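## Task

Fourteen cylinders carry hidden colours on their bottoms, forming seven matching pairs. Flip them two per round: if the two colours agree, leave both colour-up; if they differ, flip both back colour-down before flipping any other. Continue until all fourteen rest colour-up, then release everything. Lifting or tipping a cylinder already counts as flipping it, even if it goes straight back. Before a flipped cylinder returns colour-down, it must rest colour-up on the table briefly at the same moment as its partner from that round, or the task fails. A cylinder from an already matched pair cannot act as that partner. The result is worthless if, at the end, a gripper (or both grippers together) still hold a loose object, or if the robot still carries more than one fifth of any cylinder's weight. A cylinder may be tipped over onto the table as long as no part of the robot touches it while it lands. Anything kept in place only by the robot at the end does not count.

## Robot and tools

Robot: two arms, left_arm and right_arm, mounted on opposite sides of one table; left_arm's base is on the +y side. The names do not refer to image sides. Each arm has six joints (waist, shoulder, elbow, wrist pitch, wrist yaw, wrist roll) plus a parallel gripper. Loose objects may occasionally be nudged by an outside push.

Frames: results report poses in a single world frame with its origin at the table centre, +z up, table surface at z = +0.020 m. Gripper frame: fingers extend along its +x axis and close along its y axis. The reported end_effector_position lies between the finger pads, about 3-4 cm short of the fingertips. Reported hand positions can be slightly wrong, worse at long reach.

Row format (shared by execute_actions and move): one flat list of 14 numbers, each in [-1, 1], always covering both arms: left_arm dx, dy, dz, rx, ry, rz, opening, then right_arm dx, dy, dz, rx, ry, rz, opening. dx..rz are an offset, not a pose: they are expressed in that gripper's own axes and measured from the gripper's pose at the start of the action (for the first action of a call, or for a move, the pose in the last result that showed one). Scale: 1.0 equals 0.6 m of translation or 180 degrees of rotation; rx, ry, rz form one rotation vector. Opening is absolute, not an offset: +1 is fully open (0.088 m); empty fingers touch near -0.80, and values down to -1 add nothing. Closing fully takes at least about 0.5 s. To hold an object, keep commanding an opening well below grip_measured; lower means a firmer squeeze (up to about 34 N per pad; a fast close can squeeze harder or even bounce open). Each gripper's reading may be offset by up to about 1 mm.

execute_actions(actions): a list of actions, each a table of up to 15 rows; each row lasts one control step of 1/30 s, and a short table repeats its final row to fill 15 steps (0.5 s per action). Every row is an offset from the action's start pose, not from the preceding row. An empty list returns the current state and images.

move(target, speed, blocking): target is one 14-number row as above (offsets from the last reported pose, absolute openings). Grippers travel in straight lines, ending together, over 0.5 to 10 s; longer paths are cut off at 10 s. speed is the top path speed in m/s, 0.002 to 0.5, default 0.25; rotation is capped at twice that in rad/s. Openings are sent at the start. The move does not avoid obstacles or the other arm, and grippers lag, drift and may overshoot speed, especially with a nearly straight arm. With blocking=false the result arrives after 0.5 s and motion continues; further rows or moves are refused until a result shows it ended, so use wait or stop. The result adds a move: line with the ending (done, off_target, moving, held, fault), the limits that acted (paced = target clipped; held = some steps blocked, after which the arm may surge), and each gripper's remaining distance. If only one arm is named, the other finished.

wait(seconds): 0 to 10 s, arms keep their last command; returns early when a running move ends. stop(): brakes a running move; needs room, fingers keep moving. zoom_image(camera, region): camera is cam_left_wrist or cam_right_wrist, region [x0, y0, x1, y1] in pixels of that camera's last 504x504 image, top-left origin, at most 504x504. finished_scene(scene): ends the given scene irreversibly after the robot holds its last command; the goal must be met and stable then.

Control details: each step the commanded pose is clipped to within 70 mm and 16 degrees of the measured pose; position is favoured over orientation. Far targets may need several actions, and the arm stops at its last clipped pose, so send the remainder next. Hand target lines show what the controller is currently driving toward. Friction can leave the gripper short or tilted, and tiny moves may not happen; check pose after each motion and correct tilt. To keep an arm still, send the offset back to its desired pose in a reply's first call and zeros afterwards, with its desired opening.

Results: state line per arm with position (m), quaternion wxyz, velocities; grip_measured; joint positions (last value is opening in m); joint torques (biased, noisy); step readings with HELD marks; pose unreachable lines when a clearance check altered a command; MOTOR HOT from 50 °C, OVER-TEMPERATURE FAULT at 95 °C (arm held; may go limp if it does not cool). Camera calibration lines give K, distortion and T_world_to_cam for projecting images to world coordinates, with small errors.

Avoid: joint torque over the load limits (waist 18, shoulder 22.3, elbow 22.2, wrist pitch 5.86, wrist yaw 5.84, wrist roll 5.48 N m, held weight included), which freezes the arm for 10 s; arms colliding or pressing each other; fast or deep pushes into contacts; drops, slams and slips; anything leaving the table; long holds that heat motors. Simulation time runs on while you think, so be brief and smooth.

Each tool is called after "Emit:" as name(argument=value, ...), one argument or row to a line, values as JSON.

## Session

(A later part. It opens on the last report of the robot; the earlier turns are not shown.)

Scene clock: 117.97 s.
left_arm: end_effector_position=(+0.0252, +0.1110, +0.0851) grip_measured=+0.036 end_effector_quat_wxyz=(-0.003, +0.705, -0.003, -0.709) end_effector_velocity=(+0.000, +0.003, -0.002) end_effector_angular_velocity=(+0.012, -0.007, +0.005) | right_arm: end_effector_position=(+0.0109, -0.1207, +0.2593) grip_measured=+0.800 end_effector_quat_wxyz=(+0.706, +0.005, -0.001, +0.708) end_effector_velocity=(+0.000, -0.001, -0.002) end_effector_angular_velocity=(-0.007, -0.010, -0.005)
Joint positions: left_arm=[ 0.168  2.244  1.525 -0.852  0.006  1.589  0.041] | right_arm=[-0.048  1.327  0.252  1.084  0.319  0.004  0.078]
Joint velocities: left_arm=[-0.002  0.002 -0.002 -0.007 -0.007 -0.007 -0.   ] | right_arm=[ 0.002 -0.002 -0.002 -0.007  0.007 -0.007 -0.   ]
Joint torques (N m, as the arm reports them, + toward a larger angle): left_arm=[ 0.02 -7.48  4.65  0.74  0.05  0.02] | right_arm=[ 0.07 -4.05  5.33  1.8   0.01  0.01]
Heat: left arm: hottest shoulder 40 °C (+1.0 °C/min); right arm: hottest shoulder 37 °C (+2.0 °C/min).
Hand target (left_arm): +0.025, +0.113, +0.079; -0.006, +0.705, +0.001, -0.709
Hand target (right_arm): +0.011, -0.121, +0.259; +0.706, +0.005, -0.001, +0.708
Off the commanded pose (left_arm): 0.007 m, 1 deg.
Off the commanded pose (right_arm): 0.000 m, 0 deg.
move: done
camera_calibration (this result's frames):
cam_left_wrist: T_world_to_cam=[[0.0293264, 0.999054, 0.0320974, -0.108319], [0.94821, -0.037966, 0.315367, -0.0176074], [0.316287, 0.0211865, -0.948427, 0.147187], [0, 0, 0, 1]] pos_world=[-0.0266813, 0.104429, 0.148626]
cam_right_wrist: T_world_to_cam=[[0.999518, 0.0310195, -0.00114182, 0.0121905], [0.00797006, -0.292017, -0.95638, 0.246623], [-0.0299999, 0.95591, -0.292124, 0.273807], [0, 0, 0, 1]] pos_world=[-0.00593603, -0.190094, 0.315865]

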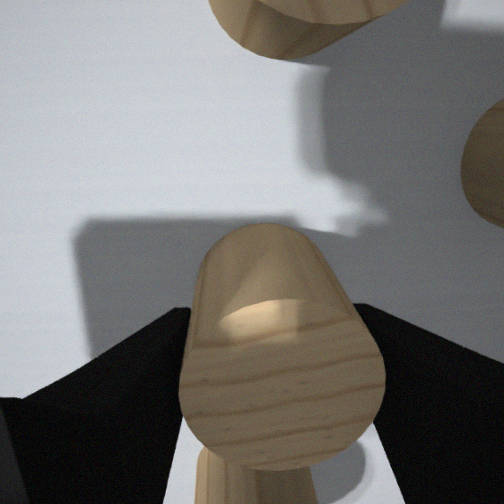

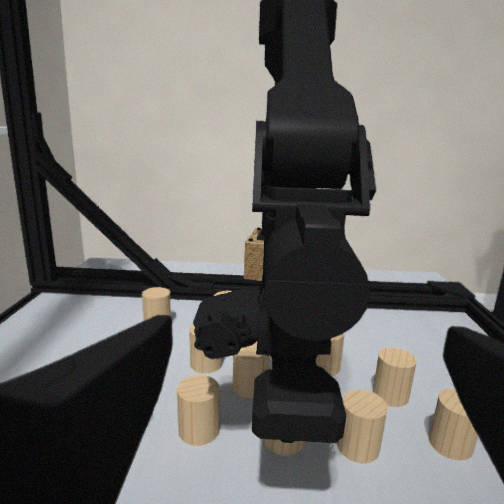

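Purple at (.023,.111), magenta at (.096,.107). Next B hover (−.063,.120).

Emit:
execute_actions(
  actions=[
    [[0,0,0,0,0,0,0.6,0,0,0,0,0,0,0.8]],
  ],
)

Emit:
move(
  target=[-0.145,0,0,0,0,0.003,0.6,0,0,0,0,0,0,0.8],
)

Emit:
move(
  target=[0,-0.012,0.147,0,0,0,0.6,0,0,0,0,0,0,0.8],
)

Scene clock: 120.57 s.
left_arm: end_effector_position=(+0.0252, +0.1108, +0.0848) grip_measured=+0.593 end_effector_quat_wxyz=(-0.002, +0.705, -0.003, -0.709) end_effector_velocity=(+0.002, +0.004, -0.001) end_effector_angular_velocity=(+0.012, -0.007, -0.005) | right_arm: end_effector_position=(+0.0109, -0.1207, +0.2593) grip_measured=+0.800 end_effector_quat_wxyz=(+0.706, +0.005, -0.001, +0.708) end_effector_velocity=(-0.002, -0.000, -0.000) end_effector_angular_velocity=(+0.002, -0.007, +0.019)
Joint positions: left_arm=[ 0.168  2.244  1.525 -0.85   0.006  1.589  0.068] | right_arm=[-0.048  1.327  0.252  1.084  0.319  0.004  0.078]
Joint velocities: left_arm=[ 0.002 -0.002 -0.007 -0.007 -0.007  0.007  0.003] | right_arm=[-0.002  0.002 -0.002  0.007 -0.022 -0.007 -0.   ]
Joint torques (N m, as the arm reports them, + toward a larger angle): left_arm=[ 0.   -8.71  5.35  0.07  0.05  0.  ] | right_arm=[ 0.07 -4.08  5.4   1.81  0.01  0.  ]
Heat: left arm: hottest shoulder 40 °C (+1.0 °C/min); right arm: hottest shoulder 36 °C (+1.0 °C/min).
Hand target (left_arm): +0.025, +0.111, +0.085; -0.003, +0.705, -0.003, -0.709
Hand target (right_arm): +0.011, -0.121, +0.259; +0.706, +0.005, -0.001, +0.708
Off the commanded pose (left_arm): 0.000 m, 0 deg.
Off the commanded pose (right_arm): 0.000 m, 0 deg.
Step readings (end_effector_position):
0: left_arm (+0.0252, +0.1109, +0.0848) | right_arm (+0.0109, -0.1207, +0.2593)
1: left_arm (+0.0252, +0.1109, +0.0848) | right_arm (+0.0109, -0.1207, +0.2593)
2: left_arm (+0.0252, +0.1109, +0.0848) | right_arm (+0.0109, -0.1207, +0.2593)
4: left_arm (+0.0252, +0.1108, +0.0848) | right_arm (+0.0109, -0.1207, +0.2593)
8: left_arm (+0.0252, +0.1108, +0.0848) | right_arm (+0.0109, -0.1207, +0.2593)
15: end_effector_position above
camera_calibration (this result's frames):
cam_left_wrist: T_world_to_cam=[[0.0293261, 0.99909, 0.0309545, -0.107979], [0.948206, -0.0376051, 0.315422, -0.0175899], [0.316299, 0.0201012, -0.948447, 0.147092], [0, 0, 0, 1]] pos_world=[-0.0266796, 0.104262, 0.148399]
cam_right_wrist: T_world_to_cam=[[0.999518, 0.0310195, -0.00114182, 0.0121905], [0.00797006, -0.292017, -0.95638, 0.246623], [-0.0299999, 0.95591, -0.292124, 0.273807], [0, 0, 0, 1]] pos_world=[-0.00593603, -0.190094, 0.315865]

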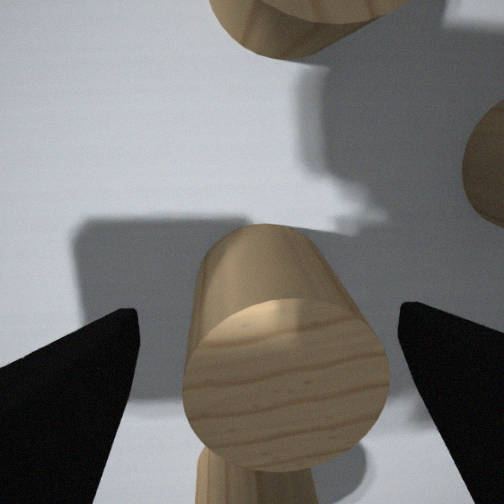

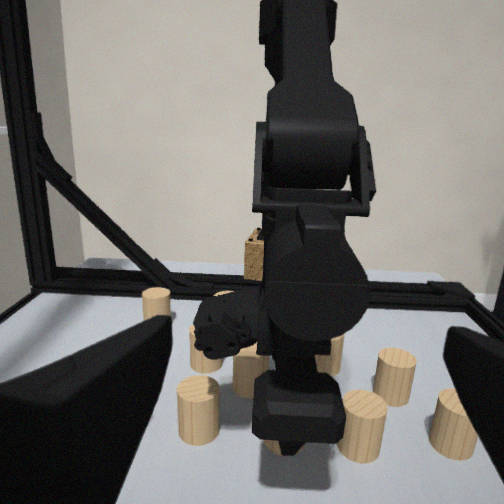

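Scene clock: 121.47 s.
left_arm: end_effector_position=(+0.0252, +0.1127, +0.1665) grip_measured=+0.600 end_effector_quat_wxyz=(-0.004, +0.705, -0.002, -0.709) end_effector_velocity=(+0.000, +0.003, +0.003) end_effector_angular_velocity=(+0.012, -0.007, +0.020) | right_arm: end_effector_position=(+0.0109, -0.1207, +0.2593) grip_measured=+0.800 end_effector_quat_wxyz=(+0.706, +0.005, -0.001, +0.708) end_effector_velocity=(-0.000, -0.000, -0.000) end_effector_angular_velocity=(+0.002, -0.007, +0.005)
Joint positions: left_arm=[ 0.168  2.132  1.685 -1.126  0.006  1.589  0.068] | right_arm=[-0.048  1.327  0.252  1.084  0.319  0.004  0.078]
Joint velocities: left_arm=[-0.002 -0.002  0.007 -0.022 -0.007 -0.022 -0.   ] | right_arm=[-0.002  0.002 -0.002  0.007 -0.007 -0.007 -0.   ]
Joint torques (N m, as the arm reports them, + toward a larger angle): left_arm=[-0.08 -9.24  6.95 -0.02  0.08  0.03] | right_arm=[ 0.05 -4.05  5.35  1.8   0.01  0.  ]
Heat: left arm: hottest shoulder 40 °C (+1.0 °C/min); right arm: hottest shoulder 36 °C (+2.0 °C/min).
Hand target (left_arm): +0.025, +0.110, +0.172; +0.001, +0.705, -0.006, -0.709
Hand target (right_arm): +0.011, -0.121, +0.259; +0.706, +0.005, -0.001, +0.708
Off the commanded pose (left_arm): 0.006 m, 1 deg.
Off the commanded pose (right_arm): 0.000 m, 0 deg.
move: done
camera_calibration (this result's frames):
cam_left_wrist: T_world_to_cam=[[0.0293274, 0.998965, 0.0347641, -0.113022], [0.948219, -0.0388079, 0.315237, -0.0430804], [0.31626, 0.0237189, -0.948376, 0.224061], [0, 0, 0, 1]] pos_world=[-0.0266972, 0.105919, 0.230003]
cam_right_wrist: T_world_to_cam=[[0.999518, 0.0310195, -0.00114182, 0.0121905], [0.00797006, -0.292017, -0.95638, 0.246623], [-0.0299999, 0.95591, -0.292124, 0.273807], [0, 0, 0, 1]] pos_world=[-0.00593603, -0.190094, 0.315865]

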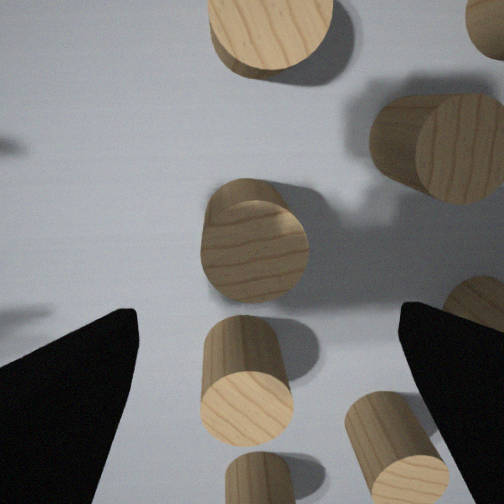

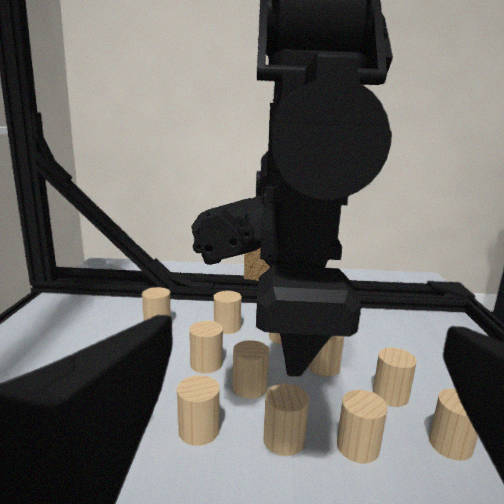

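Scene clock: 122.30 s.
left_arm: end_effector_position=(-0.0619, +0.1228, +0.1649) grip_measured=+0.600 end_effector_quat_wxyz=(-0.007, +0.706, -0.001, -0.709) end_effector_velocity=(+0.000, +0.001, -0.000) end_effector_angular_velocity=(+0.006, -0.009, +0.005) | right_arm: end_effector_position=(+0.0109, -0.1207, +0.2593) grip_measured=+0.800 end_effector_quat_wxyz=(+0.706, +0.005, -0.001, +0.708) end_effector_velocity=(+0.002, -0.000, -0.000) end_effector_angular_velocity=(-0.002, -0.008, -0.000)
Joint positions: left_arm=[-0.049  2.132  1.678 -1.125  0.006  1.377  0.068] | right_arm=[-0.048  1.327  0.252  1.084  0.319  0.004  0.078]
Joint velocities: left_arm=[-0.002  0.002  0.002 -0.007 -0.007 -0.007 -0.   ] | right_arm=[-0.007 -0.007 -0.002 -0.007 -0.007 -0.007 -0.   ]
Joint torques (N m, as the arm reports them, + toward a larger angle): left_arm=[-0.17 -8.22  7.07 -0.01  0.13 -0.07] | right_arm=[ 0.02 -4.05  5.36  1.81  0.01 -0.01]
Heat: left arm: hottest shoulder 40 °C (+1.0 °C/min); right arm: hottest shoulder 36 °C (+2.0 °C/min).
Hand target (left_arm): -0.063, +0.121, +0.167; -0.004, +0.704, -0.001, -0.710
Hand target (right_arm): +0.011, -0.121, +0.259; +0.706, +0.005, -0.001, +0.708
Off the commanded pose (left_arm): 0.003 m, 0 deg.
Off the commanded pose (right_arm): 0.000 m, 0 deg.
move: done
camera_calibration (this result's frames):
cam_left_wrist: T_world_to_cam=[[0.03346, 0.998603, 0.0408897, -0.121252], [0.947507, -0.0447114, 0.316592, 0.0408556], [0.317978, 0.0281501, -0.94768, 0.249299], [0, 0, 0, 1]] pos_world=[-0.113926, 0.115891, 0.228279]
cam_right_wrist: T_world_to_cam=[[0.999518, 0.0310195, -0.00114182, 0.0121905], [0.00797006, -0.292017, -0.95638, 0.246623], [-0.0299999, 0.95591, -0.292124, 0.273807], [0, 0, 0, 1]] pos_world=[-0.00593603, -0.190094, 0.315865]

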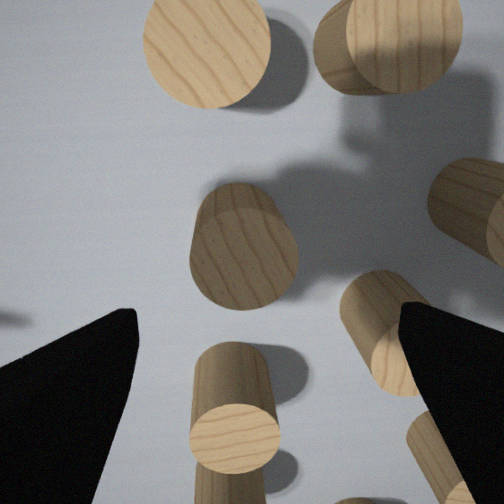

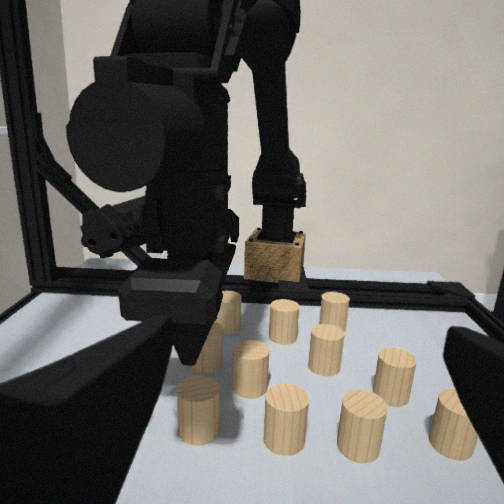

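Emit:
move(
  target=[0.142,0.0065,-0.002,0,0,0,0.6,0,0,0,0,0,0,0.8],
  speed=0.09,
)

Emit:
execute_actions(
  actions=[
    [[0,0,0,0,0,0,-0.3,0,0,0,0,0,0,0.8]],
    [[0,0,0,0,0,0,-0.3,0,0,0,0,0,0,0.8]],
  ],
)

Emit:
move(
  target=[-0.2,0,0,0,0,0,-0.3,0,0,0,0,0,0,0.8],
)

Emit:
move(
  target=[-0.10,0.168,-0.12,0,0,0.505,-0.3,0,0,0,0,0,0,0.8],
  speed=0.35,
)

Scene clock: 126.73 s.
left_arm: end_effector_position=(-0.0620, +0.1186, +0.0839) grip_measured=+0.600 end_effector_quat_wxyz=(-0.004, +0.705, -0.004, -0.709) end_effector_velocity=(+0.000, +0.000, +0.001) end_effector_angular_velocity=(+0.001, -0.008, +0.005) | right_arm: end_effector_position=(+0.0110, -0.1207, +0.2595) grip_measured=+0.800 end_effector_quat_wxyz=(+0.706, +0.006, -0.001, +0.708) end_effector_velocity=(+0.000, -0.001, -0.003) end_effector_angular_velocity=(-0.016, +0.002, +0.005)
Joint positions: left_arm=[-0.047  2.249  1.528 -0.849  0.006  1.378  0.068] | right_arm=[-0.048  1.327  0.252  1.084  0.319  0.004  0.078]
Joint velocities: left_arm=[-0.002 -0.002  0.002 -0.007 -0.007 -0.007 -0.   ] | right_arm=[-0.002 -0.007 -0.002 -0.022 -0.007  0.007 -0.   ]
Joint torques (N m, as the arm reports them, + toward a larger angle): left_arm=[ 0.14 -7.86  4.9   0.4   0.05  0.08] | right_arm=[ 0.06 -4.06  5.38  1.81  0.01  0.  ]
Heat: left arm: hottest shoulder 41 °C (+2.0 °C/min); right arm: hottest shoulder 36 °C (+2.0 °C/min).
Hand target (left_arm): -0.061, +0.120, +0.080; -0.007, +0.706, -0.001, -0.709
Hand target (right_arm): +0.011, -0.121, +0.259; +0.706, +0.005, -0.001, +0.708
Off the commanded pose (left_arm): 0.004 m, 1 deg.
Off the commanded pose (right_arm): 0.000 m, 0 deg.
move: done
camera_calibration (this result's frames):
cam_left_wrist: T_world_to_cam=[[0.0327634, 0.998943, 0.0322442, -0.113053], [0.948105, -0.0412723, 0.315267, 0.0661212], [0.316264, 0.0202416, -0.948455, 0.17362], [0, 0, 0, 1]] pos_world=[-0.113896, 0.112148, 0.14747]
cam_right_wrist: T_world_to_cam=[[0.999518, 0.0310199, -0.00125077, 0.0122112], [0.00785506, -0.291671, -0.956486, 0.246801], [-0.030035, 0.956016, -0.291774, 0.273789], [0, 0, 0, 1]] pos_world=[-0.00592068, -0.190141, 0.315962]

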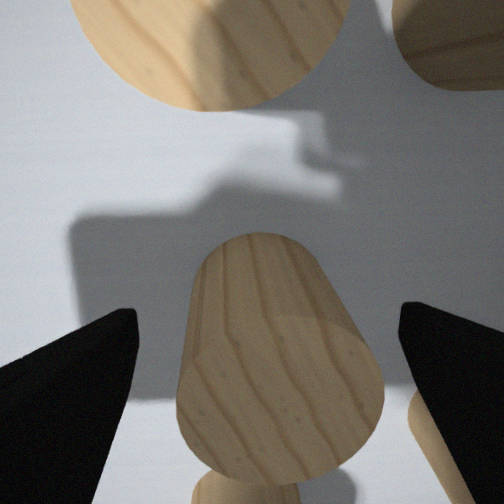

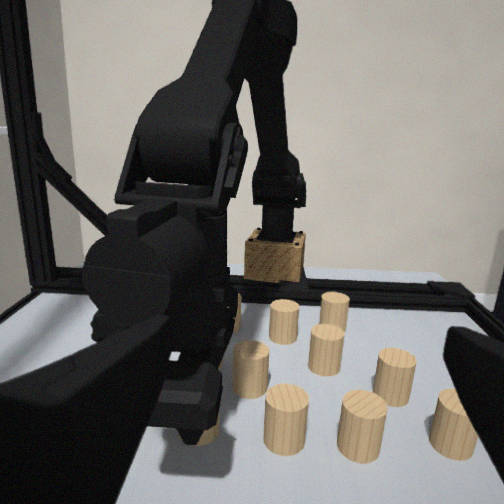

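Scene clock: 127.73 s.
left_arm: end_effector_position=(-0.0620, +0.1187, +0.0839) grip_measured=+0.039 end_effector_quat_wxyz=(-0.004, +0.705, -0.004, -0.709) end_effector_velocity=(+0.001, +0.002, +0.000) end_effector_angular_velocity=(+0.006, -0.009, -0.010) | right_arm: end_effector_position=(+0.0110, -0.1207, +0.2595) grip_measured=+0.800 end_effector_quat_wxyz=(+0.706, +0.006, -0.001, +0.708) end_effector_velocity=(-0.002, -0.000, -0.003) end_effector_angular_velocity=(-0.012, -0.011, +0.010)
Joint positions: left_arm=[-0.047  2.249  1.528 -0.85   0.006  1.378  0.041] | right_arm=[-0.048  1.327  0.252  1.084  0.319  0.004  0.078]
Joint velocities: left_arm=[-0.002 -0.002 -0.002 -0.007 -0.007  0.007 -0.   ] | right_arm=[ 0.002  0.002 -0.002 -0.007 -0.007 -0.007  0.   ]
Joint torques (N m, as the arm reports them, + toward a larger angle): left_arm=[-0.1  -8.63  5.48  0.22  0.05  0.  ] | right_arm=[ 0.05 -4.04  5.38  1.81  0.    0.01]
Heat: left arm: hottest shoulder 41 °C (+2.0 °C/min); right arm: hottest shoulder 36 °C (+1.0 °C/min).
Hand target (left_arm): -0.062, +0.119, +0.084; -0.004, +0.705, -0.004, -0.709
Hand target (right_arm): +0.011, -0.121, +0.259; +0.706, +0.006, -0.001, +0.708
Off the commanded pose (left_arm): 0.000 m, 0 deg.
Off the commanded pose (right_arm): 0.000 m, 0 deg.
Step readings (end_effector_position; steps 1 to 15: 1st action; 16 to 30: 2nd action):
0: left_arm (-0.0620, +0.1186, +0.0839) | right_arm (+0.0110, -0.1207, +0.2595)
1: left_arm (-0.0620, +0.1186, +0.0839) | right_arm (+0.0110, -0.1207, +0.2595)
2: left_arm (-0.0620, +0.1186, +0.0839) | right_arm (+0.0110, -0.1207, +0.2595)
4: left_arm (-0.0620, +0.1186, +0.0839) | right_arm (+0.0110, -0.1207, +0.2595)
8: left_arm (-0.0620, +0.1187, +0.0839) | right_arm (+0.0110, -0.1207, +0.2595)
15: left_arm (-0.0620, +0.1187, +0.0839) | right_arm (+0.0110, -0.1207, +0.2595)
16: left_arm (-0.0620, +0.1187, +0.0839) | right_arm (+0.0110, -0.1207, +0.2595)
17: left_arm (-0.0620, +0.1187, +0.0839) | right_arm (+0.0110, -0.1207, +0.2595)
19: left_arm (-0.0620, +0.1187, +0.0839) | right_arm (+0.0110, -0.1207, +0.2595)
23: left_arm (-0.0620, +0.1187, +0.0839) | right_arm (+0.0110, -0.1207, +0.2595)
30: end_effector_position above
camera_calibration (this result's frames):
cam_left_wrist: T_world_to_cam=[[0.0327609, 0.998931, 0.0326199, -0.113165], [0.948081, -0.0413901, 0.315324, 0.0661162], [0.316337, 0.020596, -0.948423, 0.173573], [0, 0, 0, 1]] pos_world=[-0.113884, 0.112206, 0.147464]
cam_right_wrist: T_world_to_cam=[[0.999518, 0.0310199, -0.00125077, 0.0122112], [0.00785506, -0.291671, -0.956486, 0.246801], [-0.030035, 0.956016, -0.291774, 0.273789], [0, 0, 0, 1]] pos_world=[-0.00592068, -0.190141, 0.315962]

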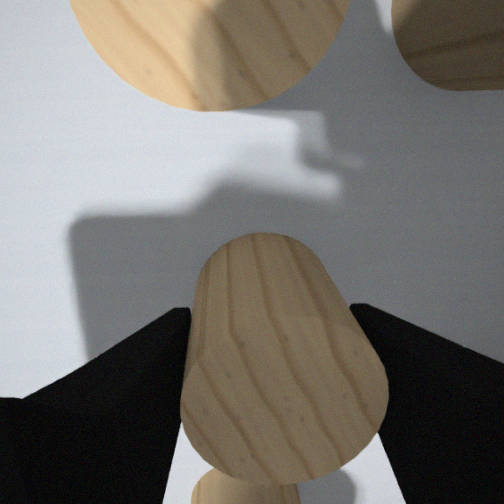

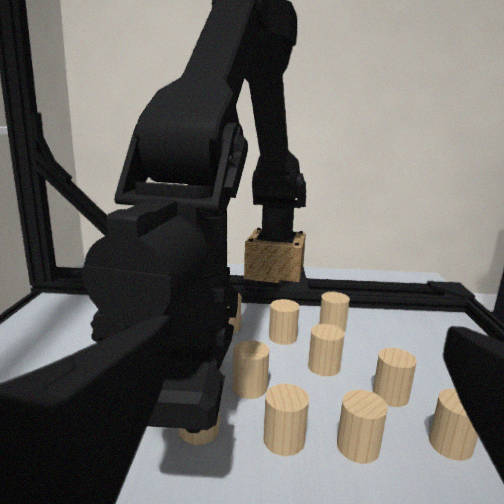

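Scene clock: 128.77 s.
left_arm: end_effector_position=(-0.0617, +0.1201, +0.1987) grip_measured=+0.038 end_effector_quat_wxyz=(-0.009, +0.706, +0.001, -0.708) end_effector_velocity=(+0.001, +0.003, +0.005) end_effector_angular_velocity=(+0.006, -0.009, -0.010) | right_arm: end_effector_position=(+0.0110, -0.1207, +0.2595) grip_measured=+0.800 end_effector_quat_wxyz=(+0.706, +0.006, -0.001, +0.708) end_effector_velocity=(-0.000, -0.000, -0.003) end_effector_angular_velocity=(-0.012, +0.003, +0.005)
Joint positions: left_arm=[-0.047  2.126  1.805 -1.262  0.006  1.378  0.041] | right_arm=[-0.048  1.327  0.252  1.084  0.319  0.004  0.078]
Joint velocities: left_arm=[-0.002 -0.007  0.007 -0.022 -0.007  0.007 -0.   ] | right_arm=[-0.002  0.002 -0.002 -0.007 -0.007  0.007 -0.   ]
Joint torques (N m, as the arm reports them, + toward a larger angle): left_arm=[ 0.08 -9.1   7.06 -0.03  0.06  0.02] | right_arm=[ 0.03 -4.04  5.38  1.82  0.01 -0.01]
Heat: left arm: hottest shoulder 41 °C (+2.0 °C/min); right arm: hottest shoulder 36 °C (+1.0 °C/min).
Hand target (left_arm): -0.062, +0.118, +0.204; -0.004, +0.705, -0.004, -0.709
Hand target (right_arm): +0.011, -0.121, +0.259; +0.706, +0.006, -0.001, +0.708
Off the commanded pose (left_arm): 0.005 m, 1 deg.
Off the commanded pose (right_arm): 0.000 m, 0 deg.
move: done
camera_calibration (this result's frames):
cam_left_wrist: T_world_to_cam=[[0.0326585, 0.998435, 0.045391, -0.12084], [0.947251, -0.0454077, 0.31726, 0.0297499], [0.318825, 0.0326354, -0.947252, 0.280777], [0, 0, 0, 1]] pos_world=[-0.113753, 0.112839, 0.262013]
cam_right_wrist: T_world_to_cam=[[0.999518, 0.0310199, -0.00125077, 0.0122112], [0.00785506, -0.291671, -0.956486, 0.246801], [-0.030035, 0.956016, -0.291774, 0.273789], [0, 0, 0, 1]] pos_world=[-0.00592068, -0.190141, 0.315962]

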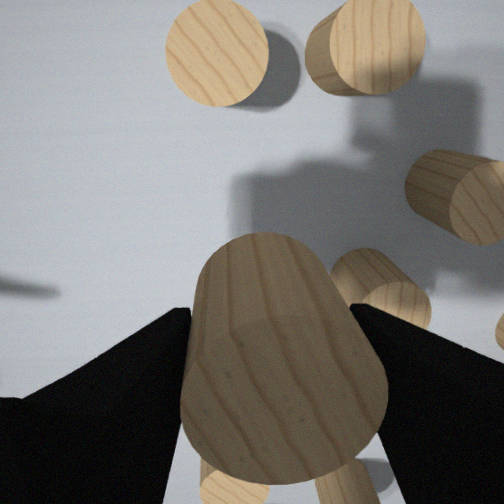

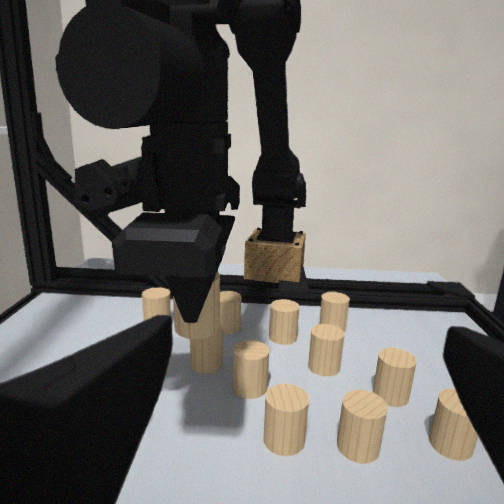

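Scene clock: 131.60 s.
left_arm: end_effector_position=(+0.0086, +0.0191, +0.2601) grip_measured=+0.036 end_effector_quat_wxyz=(+0.497, +0.495, -0.504, -0.503) end_effector_velocity=(-0.002, +0.001, -0.001) end_effector_angular_velocity=(-0.007, +0.037, -0.010) | right_arm: end_effector_position=(+0.0110, -0.1207, +0.2595) grip_measured=+0.800 end_effector_quat_wxyz=(+0.706, +0.006, -0.001, +0.708) end_effector_velocity=(+0.002, -0.000, -0.005) end_effector_angular_velocity=(-0.021, -0.014, -0.010)
Joint positions: left_arm=[ 0.126  1.976  0.844  1.135 -0.017  1.57   0.041] | right_arm=[-0.048  1.327  0.252  1.084  0.319  0.004  0.078]
Joint velocities: left_arm=[-0.002  0.007 -0.007  0.022  0.007 -0.037 -0.   ] | right_arm=[-0.002 -0.002 -0.002 -0.022  0.007 -0.007 -0.   ]
Joint torques (N m, as the arm reports them, + toward a larger angle): left_arm=[ 0.26 -6.52  5.66  2.13  0.22  0.07] | right_arm=[ 0.06 -4.03  5.36  1.8   0.   -0.01]
Heat: left arm: hottest shoulder 41 °C (+2.0 °C/min); right arm: hottest shoulder 35 °C (+0.0 °C/min).
Hand target (left_arm): +0.009, +0.019, +0.258; +0.496, +0.495, -0.506, -0.503
Hand target (right_arm): +0.011, -0.121, +0.259; +0.706, +0.005, -0.001, +0.708
Off the commanded pose (left_arm): 0.003 m, 0 deg.
Off the commanded pose (right_arm): 0.000 m, 0 deg.
move: done
camera_calibration (this result's frames):
cam_left_wrist: T_world_to_cam=[[0.0214506, 0.0288621, -0.999353, 0.265266], [0.951115, 0.307444, 0.0292944, 0.0072248], [0.308091, -0.951128, -0.0208563, 0.097721], [0, 0, 0, 1]] pos_world=[-0.0426687, 0.0830679, 0.26692]
cam_right_wrist: T_world_to_cam=[[0.999518, 0.0310199, -0.00125077, 0.0122112], [0.00785506, -0.291671, -0.956486, 0.246801], [-0.030035, 0.956016, -0.291774, 0.273789], [0, 0, 0, 1]] pos_world=[-0.00592068, -0.190141, 0.315962]

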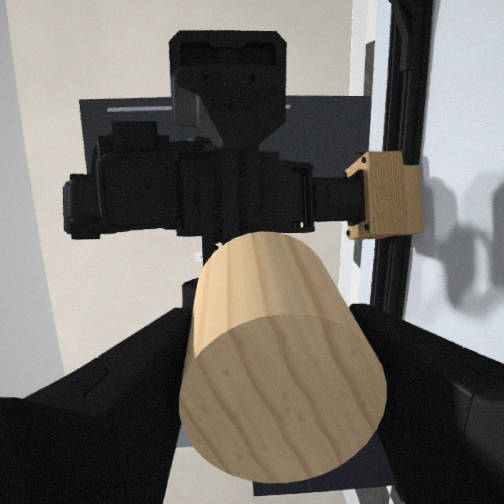

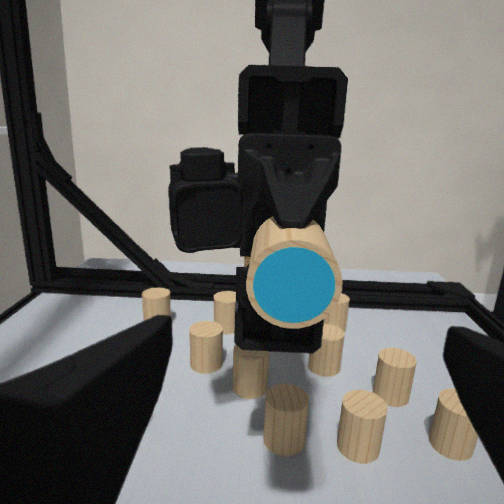

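B cyan. (294,285): dy 0.

Emit:
move(
  target=[0,0,0,0,0,0,-0.3,0.128,0,0,0,0.003,0,0.8],
  speed=0.12,
)

Scene clock: 133.90 s.
left_arm: end_effector_position=(+0.0088, +0.0190, +0.2597) grip_measured=+0.035 end_effector_quat_wxyz=(+0.497, +0.496, -0.504, -0.503) end_effector_velocity=(-0.003, +0.002, -0.003) end_effector_angular_velocity=(+0.012, +0.007, -0.000) | right_arm: end_effector_position=(+0.0107, -0.0471, +0.2612) grip_measured=+0.800 end_effector_quat_wxyz=(+0.707, +0.003, +0.000, +0.708) end_effector_velocity=(-0.001, +0.002, -0.002) end_effector_angular_velocity=(-0.007, -0.009, +0.005)
Joint positions: left_arm=[ 0.126  1.977  0.844  1.136 -0.016  1.57   0.041] | right_arm=[-0.134  1.617  0.515  1.106  0.232  0.004  0.078]
Joint velocities: left_arm=[-0.007 -0.002 -0.007 -0.007 -0.007 -0.007 -0.   ] | right_arm=[-0.002  0.007  0.007 -0.007 -0.007 -0.007 -0.   ]
Joint torques (N m, as the arm reports them, + toward a larger angle): left_arm=[ 0.01 -7.23  5.54  1.64  0.   -0.03] | right_arm=[-0.4  -4.98  6.57  1.64 -0.08  0.05]
Heat: left arm: hottest shoulder 41 °C (+2.0 °C/min); right arm: hottest shoulder 35 °C (+0.0 °C/min).
Hand target (left_arm): +0.009, +0.019, +0.260; +0.497, +0.495, -0.504, -0.503
Hand target (right_arm): +0.011, -0.044, +0.260; +0.706, +0.002, +0.002, +0.708
Off the commanded pose (left_arm): 0.000 m, 0 deg.
Off the commanded pose (right_arm): 0.003 m, 0 deg.
move: done
camera_calibration (this result's frames):
cam_left_wrist: T_world_to_cam=[[0.0214636, 0.0292431, -0.999342, 0.264871], [0.951115, 0.307433, 0.029424, 0.00709477], [0.308091, -0.95112, -0.0212149, 0.0977109], [0, 0, 0, 1]] pos_world=[-0.0425369, 0.083008, 0.266561]
cam_right_wrist: T_world_to_cam=[[0.99953, 0.0306359, 0.000780163, 0.00967828], [0.00985244, -0.297133, -0.954785, 0.269154], [-0.0290189, 0.954345, -0.297295, 0.205305], [0, 0, 0, 1]] pos_world=[-0.00636783, -0.116254, 0.318013]

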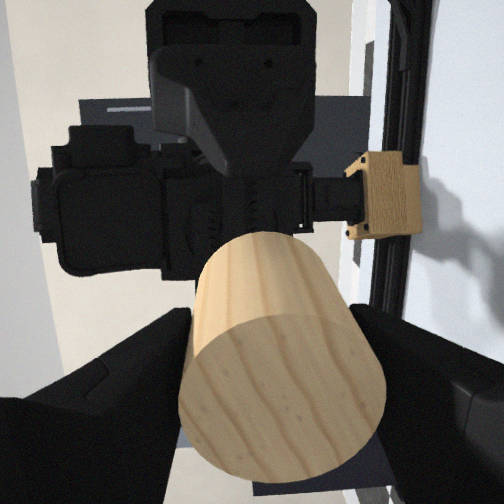

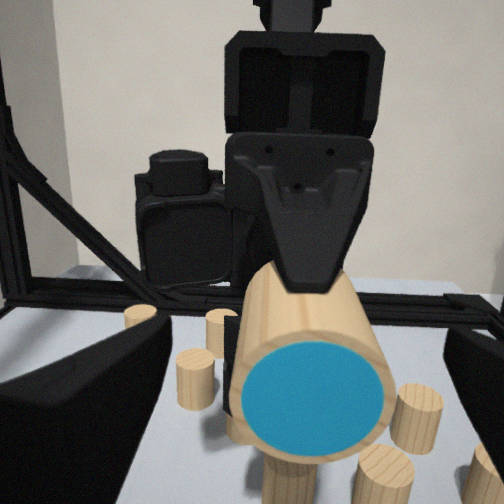

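Emit:
execute_actions(
  actions=[
    [[0,0,0,0,0,0,-0.3,0,0,0,0,0,0,-0.3]],
    [[0,0,0,0,0,0,-0.3,0,0,0,0,0,0,-0.3]],
    [[0,0,0,0,0,0,0.6,0,0,0,0,0,0,-0.3]],
  ],
)

Emit:
move(
  target=[-0.1,0,0,0,0,0,0.6,-0.1,0,0,0,0,0,-0.3],
)

Emit:
move(
  target=[-0.055,-0.152,0.245,0,0,-0.5,0.6,-0.027,-0.416,-0.22,0,0.508,0,-0.3],
  speed=0.35,
)

Scene clock: 138.40 s.
left_arm: end_effector_position=(+0.0090, +0.0191, +0.2596) grip_measured=+0.592 end_effector_quat_wxyz=(+0.497, +0.496, -0.504, -0.503) end_effector_velocity=(-0.000, -0.000, +0.000) end_effector_angular_velocity=(+0.003, +0.022, +0.015) | right_arm: end_effector_position=(+0.0105, -0.0469, +0.2612) grip_measured=+0.021 end_effector_quat_wxyz=(+0.706, +0.003, +0.000, +0.708) end_effector_velocity=(-0.000, +0.000, +0.000) end_effector_angular_velocity=(-0.002, -0.023, +0.005)
Joint positions: left_arm=[ 0.126  1.977  0.843  1.136 -0.017  1.57   0.068] | right_arm=[-0.134  1.618  0.516  1.105  0.232  0.004  0.04 ]
Joint velocities: left_arm=[-0.007 -0.002  0.002 -0.007 -0.022 -0.022  0.004] | right_arm=[-0.002 -0.002  0.002 -0.007 -0.007 -0.022 -0.   ]
Joint torques (N m, as the arm reports them, + toward a larger angle): left_arm=[ 0.1  -7.21  5.51  1.76  0.02 -0.03] | right_arm=[ 0.06 -6.21  5.27  1.83  0.    0.  ]
Heat: left arm: hottest shoulder 41 °C (+3.0 °C/min); right arm: hottest shoulder 35 °C (-1.0 °C/min).
Hand target (left_arm): +0.009, +0.019, +0.260; +0.497, +0.496, -0.504, -0.503
Hand target (right_arm): +0.011, -0.047, +0.261; +0.706, +0.003, +0.000, +0.708
Off the commanded pose (left_arm): 0.000 m, 0 deg.
Off the commanded pose (right_arm): 0.000 m, 0 deg.
Step readings (end_effector_position; steps 1 to 15: 1st action; 16 to 30: 2nd action; 31 to 45: 3rd action):
0: left_arm (+0.0088, +0.0190, +0.2597) | right_arm (+0.0107, -0.0468, +0.2612)
1: left_arm (+0.0088, +0.0190, +0.2597) | right_arm (+0.0107, -0.0468, +0.2612)
2: left_arm (+0.0088, +0.0190, +0.2597) | right_arm (+0.0107, -0.0468, +0.2612)
4: left_arm (+0.0088, +0.0190, +0.2597) | right_arm (+0.0107, -0.0468, +0.2612)
8: left_arm (+0.0090, +0.0190, +0.2597) | right_arm (+0.0105, -0.0469, +0.2612)
15: left_arm (+0.0090, +0.0190, +0.2597) | right_arm (+0.0105, -0.0469, +0.2612)
16: left_arm (+0.0090, +0.0190, +0.2597) | right_arm (+0.0105, -0.0469, +0.2612)
17: left_arm (+0.0090, +0.0190, +0.2597) | right_arm (+0.0105, -0.0469, +0.2612)
19: left_arm (+0.0090, +0.0190, +0.2597) | right_arm (+0.0105, -0.0469, +0.2612)
23: left_arm (+0.0090, +0.0190, +0.2597) | right_arm (+0.0105, -0.0469, +0.2612)
30: left_arm (+0.0090, +0.0190, +0.2597) | right_arm (+0.0105, -0.0469, +0.2612)
31: left_arm (+0.0090, +0.0191, +0.2596) | right_arm (+0.0105, -0.0469, +0.2612)
32: left_arm (+0.0090, +0.0191, +0.2596) | right_arm (+0.0105, -0.0469, +0.2612)
34: left_arm (+0.0090, +0.0190, +0.2597) | right_arm (+0.0105, -0.0469, +0.2612)
38: left_arm (+0.0090, +0.0191, +0.2596) | right_arm (+0.0105, -0.0469, +0.2612)
45: end_effector_position above
camera_calibration (this result's frames):
cam_left_wrist: T_world_to_cam=[[0.0214519, 0.0296405, -0.99933, 0.264709], [0.95088, 0.308147, 0.0295516, 0.00679482], [0.308817, -0.950877, -0.0215742, 0.0977784], [0, 0, 0, 1]] pos_world=[-0.0423352, 0.0830353, 0.266441]
cam_right_wrist: T_world_to_cam=[[0.999519, 0.0310172, 0.000781449, 0.00980866], [0.009967, -0.297129, -0.954785, 0.269284], [-0.0293826, 0.954334, -0.297295, 0.205066], [0, 0, 0, 1]] pos_world=[-0.00646252, -0.115994, 0.318066]

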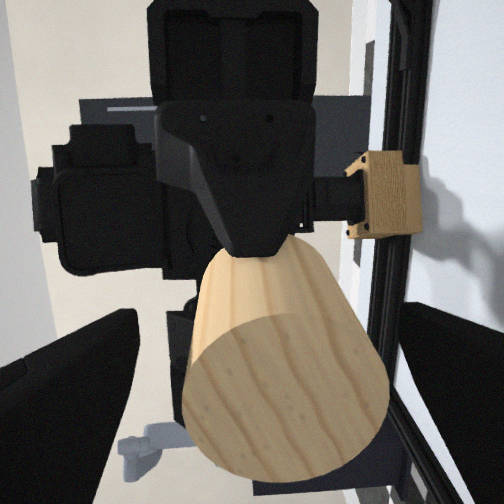

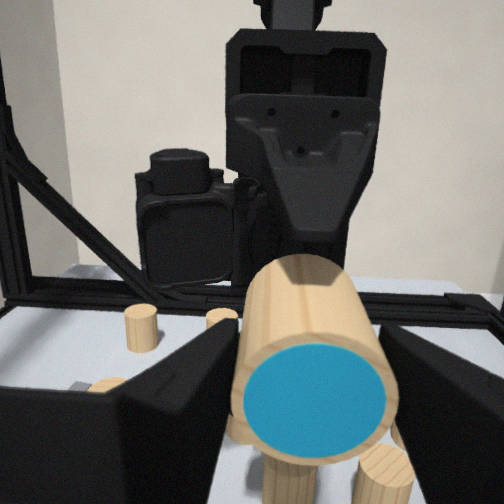

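Scene clock: 139.30 s.
left_arm: end_effector_position=(+0.0098, +0.0770, +0.2559) grip_measured=+0.600 end_effector_quat_wxyz=(+0.494, +0.498, -0.502, -0.506) end_effector_velocity=(+0.002, +0.003, -0.003) end_effector_angular_velocity=(+0.012, +0.007, +0.010) | right_arm: end_effector_position=(+0.0105, -0.1037, +0.2625) grip_measured=+0.022 end_effector_quat_wxyz=(+0.706, +0.004, -0.000, +0.708) end_effector_velocity=(-0.001, -0.002, -0.000) end_effector_angular_velocity=(-0.002, +0.007, +0.010)
Joint positions: left_arm=[ 0.124  1.825  0.593  1.225 -0.017  1.57   0.068] | right_arm=[-0.071  1.389  0.315  1.081  0.295  0.004  0.04 ]
Joint velocities: left_arm=[ 0.002 -0.007 -0.012 -0.007 -0.007 -0.007 -0.   ] | right_arm=[ 0.002 -0.012 -0.007 -0.007 -0.007  0.007 -0.   ]
Joint torques (N m, as the arm reports them, + toward a larger angle): left_arm=[-0.2  -7.07  4.49  2.03 -0.15 -0.07] | right_arm=[ 0.25 -5.62  4.06  1.71  0.1   0.  ]
Heat: left arm: hottest shoulder 41 °C (+3.0 °C/min); right arm: hottest shoulder 35 °C (-2.0 °C/min).
Hand target (left_arm): +0.009, +0.079, +0.260; +0.497, +0.496, -0.504, -0.503
Hand target (right_arm): +0.011, -0.107, +0.261; +0.706, +0.003, +0.001, +0.708
Off the commanded pose (left_arm): 0.004 m, 1 deg.
Off the commanded pose (right_arm): 0.003 m, 0 deg.
move: done
camera_calibration (this result's frames):
cam_left_wrist: T_world_to_cam=[[0.0218326, 0.0391152, -0.998996, 0.258482], [0.951573, 0.305673, 0.0327647, -0.0123176], [0.306648, -0.951333, -0.0305473, 0.154934], [0, 0, 0, 1]] pos_world=[-0.0414323, 0.141048, 0.263359]
cam_right_wrist: T_world_to_cam=[[0.999507, 0.0313985, -0.000329214, 0.0119551], [0.00892224, -0.294043, -0.955751, 0.254233], [-0.0301059, 0.955276, -0.294178, 0.259006], [0, 0, 0, 1]] pos_world=[-0.00641988, -0.173043, 0.319181]

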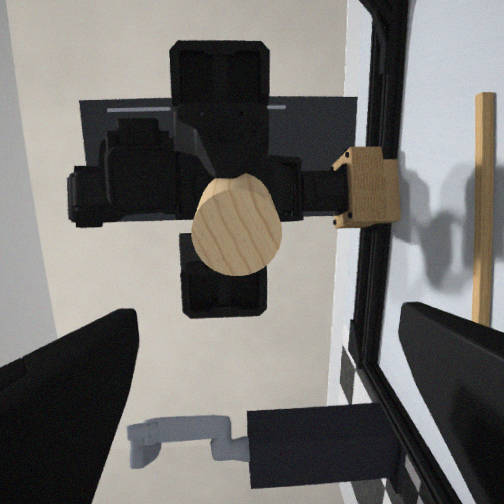

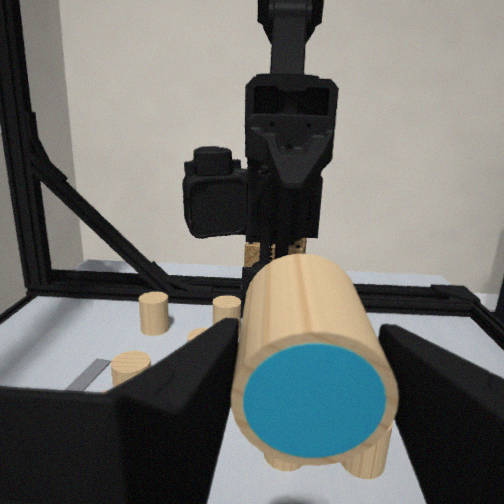

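Scene clock: 142.17 s.
left_arm: end_effector_position=(-0.1350, +0.1122, +0.1661) grip_measured=+0.600 end_effector_quat_wxyz=(-0.005, +0.706, -0.003, -0.708) end_effector_velocity=(+0.000, +0.001, +0.001) end_effector_angular_velocity=(+0.014, +0.002, -0.005) | right_arm: end_effector_position=(+0.2585, -0.1191, +0.1341) grip_measured=+0.023 end_effector_quat_wxyz=(+0.502, -0.503, +0.503, +0.493) end_effector_velocity=(-0.004, -0.002, -0.003) end_effector_angular_velocity=(-0.013, +0.032, +0.005)
Joint positions: left_arm=[-0.209  2.254  1.881 -1.199  0.005  1.216  0.068] | right_arm=[-0.87   2.054  1.534 -1.056  0.013 -0.492  0.04 ]
Joint velocities: left_arm=[ 0.002  0.007  0.017 -0.022  0.007  0.007 -0.   ] | right_arm=[-0.002  0.012  0.007 -0.022 -0.022 -0.007  0.   ]
Joint torques (N m, as the arm reports them, + toward a larger angle): left_arm=[-0.21 -8.04  7.08 -0.03  0.28 -0.08] | right_arm=[-0.11 -8.08  6.99 -0.13  0.13 -0.19]
Heat: left arm: hottest shoulder 41 °C (+3.0 °C/min); right arm: hottest shoulder 35 °C (-1.0 °C/min).
Hand target (left_arm): -0.137, +0.112, +0.164; -0.006, +0.704, +0.000, -0.710
Hand target (right_arm): +0.260, -0.118, +0.131; +0.498, -0.506, +0.504, +0.492
Off the commanded pose (left_arm): 0.002 m, 0 deg.
Off the commanded pose (right_arm): 0.005 m, 1 deg.
move: done
camera_calibration (this result's frames):
cam_left_wrist: T_world_to_cam=[[0.0323008, 0.998856, 0.035265, -0.107519], [0.947335, -0.0418442, 0.317499, 0.108753], [0.318611, 0.0231523, -0.947603, 0.274615], [0, 0, 0, 1]] pos_world=[-0.187048, 0.105589, 0.229489]
cam_right_wrist: T_world_to_cam=[[0.999783, -0.00466102, -0.0203099, -0.237164], [0.00189238, -0.950326, 0.31125, -0.121498], [-0.0207518, -0.311221, -0.950111, 0.178131], [0, 0, 0, 1]] pos_world=[0.241038, -0.0611302, 0.202243]

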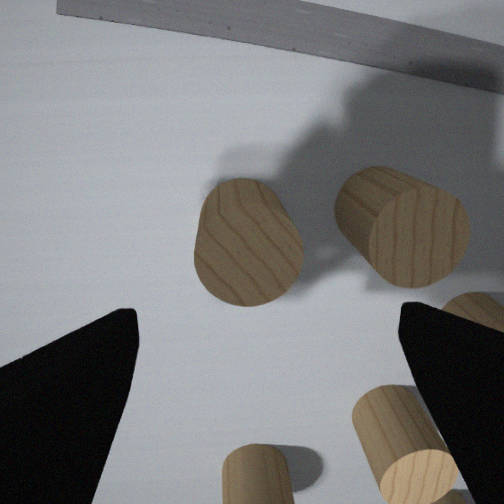

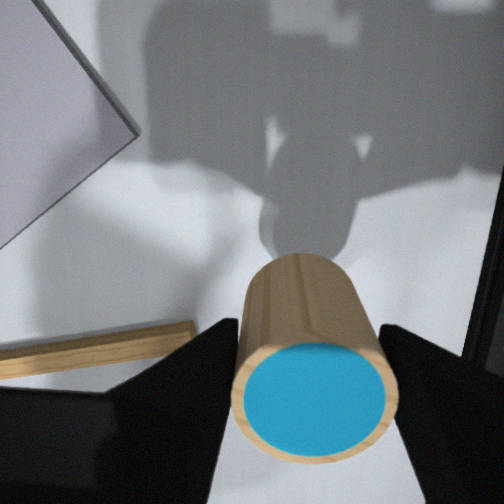

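Emit:
move(
  target=[0.143,0.006,-0.002,0,0,0,0.3,0.083,0,0,0,0,0,-0.3],
  speed=0.07,
)

Scene clock: 145.53 s.
left_arm: end_effector_position=(-0.1350, +0.1078, +0.0850) grip_measured=+0.300 end_effector_quat_wxyz=(-0.001, +0.705, -0.005, -0.710) end_effector_velocity=(+0.000, +0.001, -0.000) end_effector_angular_velocity=(+0.004, -0.009, +0.005) | right_arm: end_effector_position=(+0.2604, -0.1160, +0.0942) grip_measured=+0.024 end_effector_quat_wxyz=(+0.509, -0.500, +0.495, +0.495) end_effector_velocity=(-0.002, +0.002, +0.000) end_effector_angular_velocity=(+0.017, +0.016, +0.020)
Joint positions: left_arm=[-0.206  2.353  1.717 -0.927  0.005  1.217  0.054] | right_arm=[-0.871  2.102  1.439 -0.891  0.014 -0.492  0.04 ]
Joint velocities: left_arm=[-0.002  0.002  0.002 -0.007 -0.007 -0.007 -0.   ] | right_arm=[-0.002 -0.002 -0.002  0.007 -0.022 -0.022 -0.   ]
Joint torques (N m, as the arm reports them, + toward a larger angle): left_arm=[ 0.33 -8.47  5.01  0.43  0.04  0.12] | right_arm=[-0.07 -7.95  3.67  0.72 -0.05 -0.05]
Heat: left arm: hottest shoulder 42 °C (+4.1 °C/min); right arm: hottest shoulder 36 °C (+0.0 °C/min).
Hand target (left_arm): -0.133, +0.109, +0.080; -0.005, +0.706, -0.002, -0.708
Hand target (right_arm): +0.259, -0.120, +0.085; +0.502, -0.503, +0.503, +0.492
Off the commanded pose (left_arm): 0.005 m, 1 deg.
Off the commanded pose (right_arm): 0.011 m, 1 deg.
move: off_target (right_arm)
camera_calibration (this result's frames):
cam_left_wrist: T_world_to_cam=[[0.0308808, 0.999178, 0.0262447, -0.0997213], [0.948468, -0.0375779, 0.314636, 0.134312], [0.315363, 0.015176, -0.94885, 0.198432], [0, 0, 0, 1]] pos_world=[-0.186889, 0.101675, 0.14864]
cam_right_wrist: T_world_to_cam=[[0.999946, -0.00475571, -0.00923855, -0.240963], [-0.0018443, -0.956228, 0.292616, -0.104118], [-0.0102258, -0.292583, -0.956185, 0.141126], [0, 0, 0, 1]] pos_world=[0.242201, -0.0594156, 0.163183]

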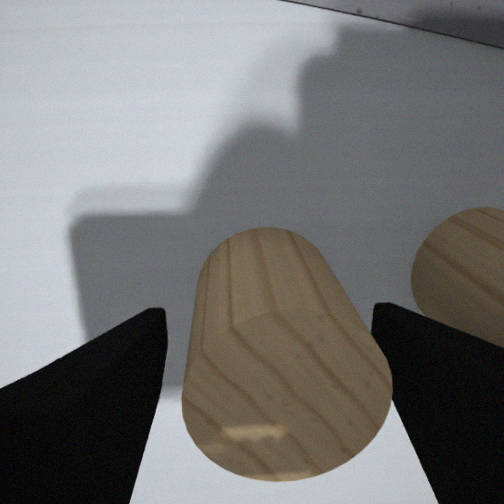

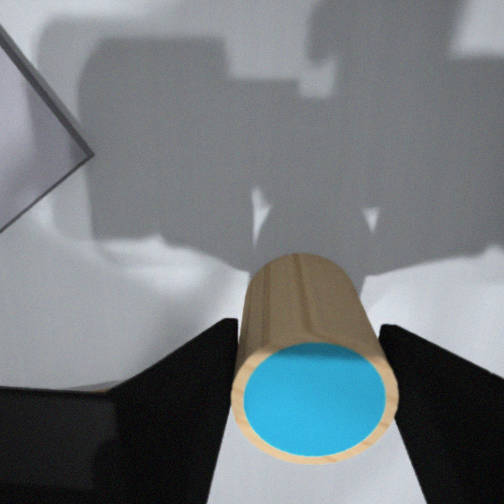

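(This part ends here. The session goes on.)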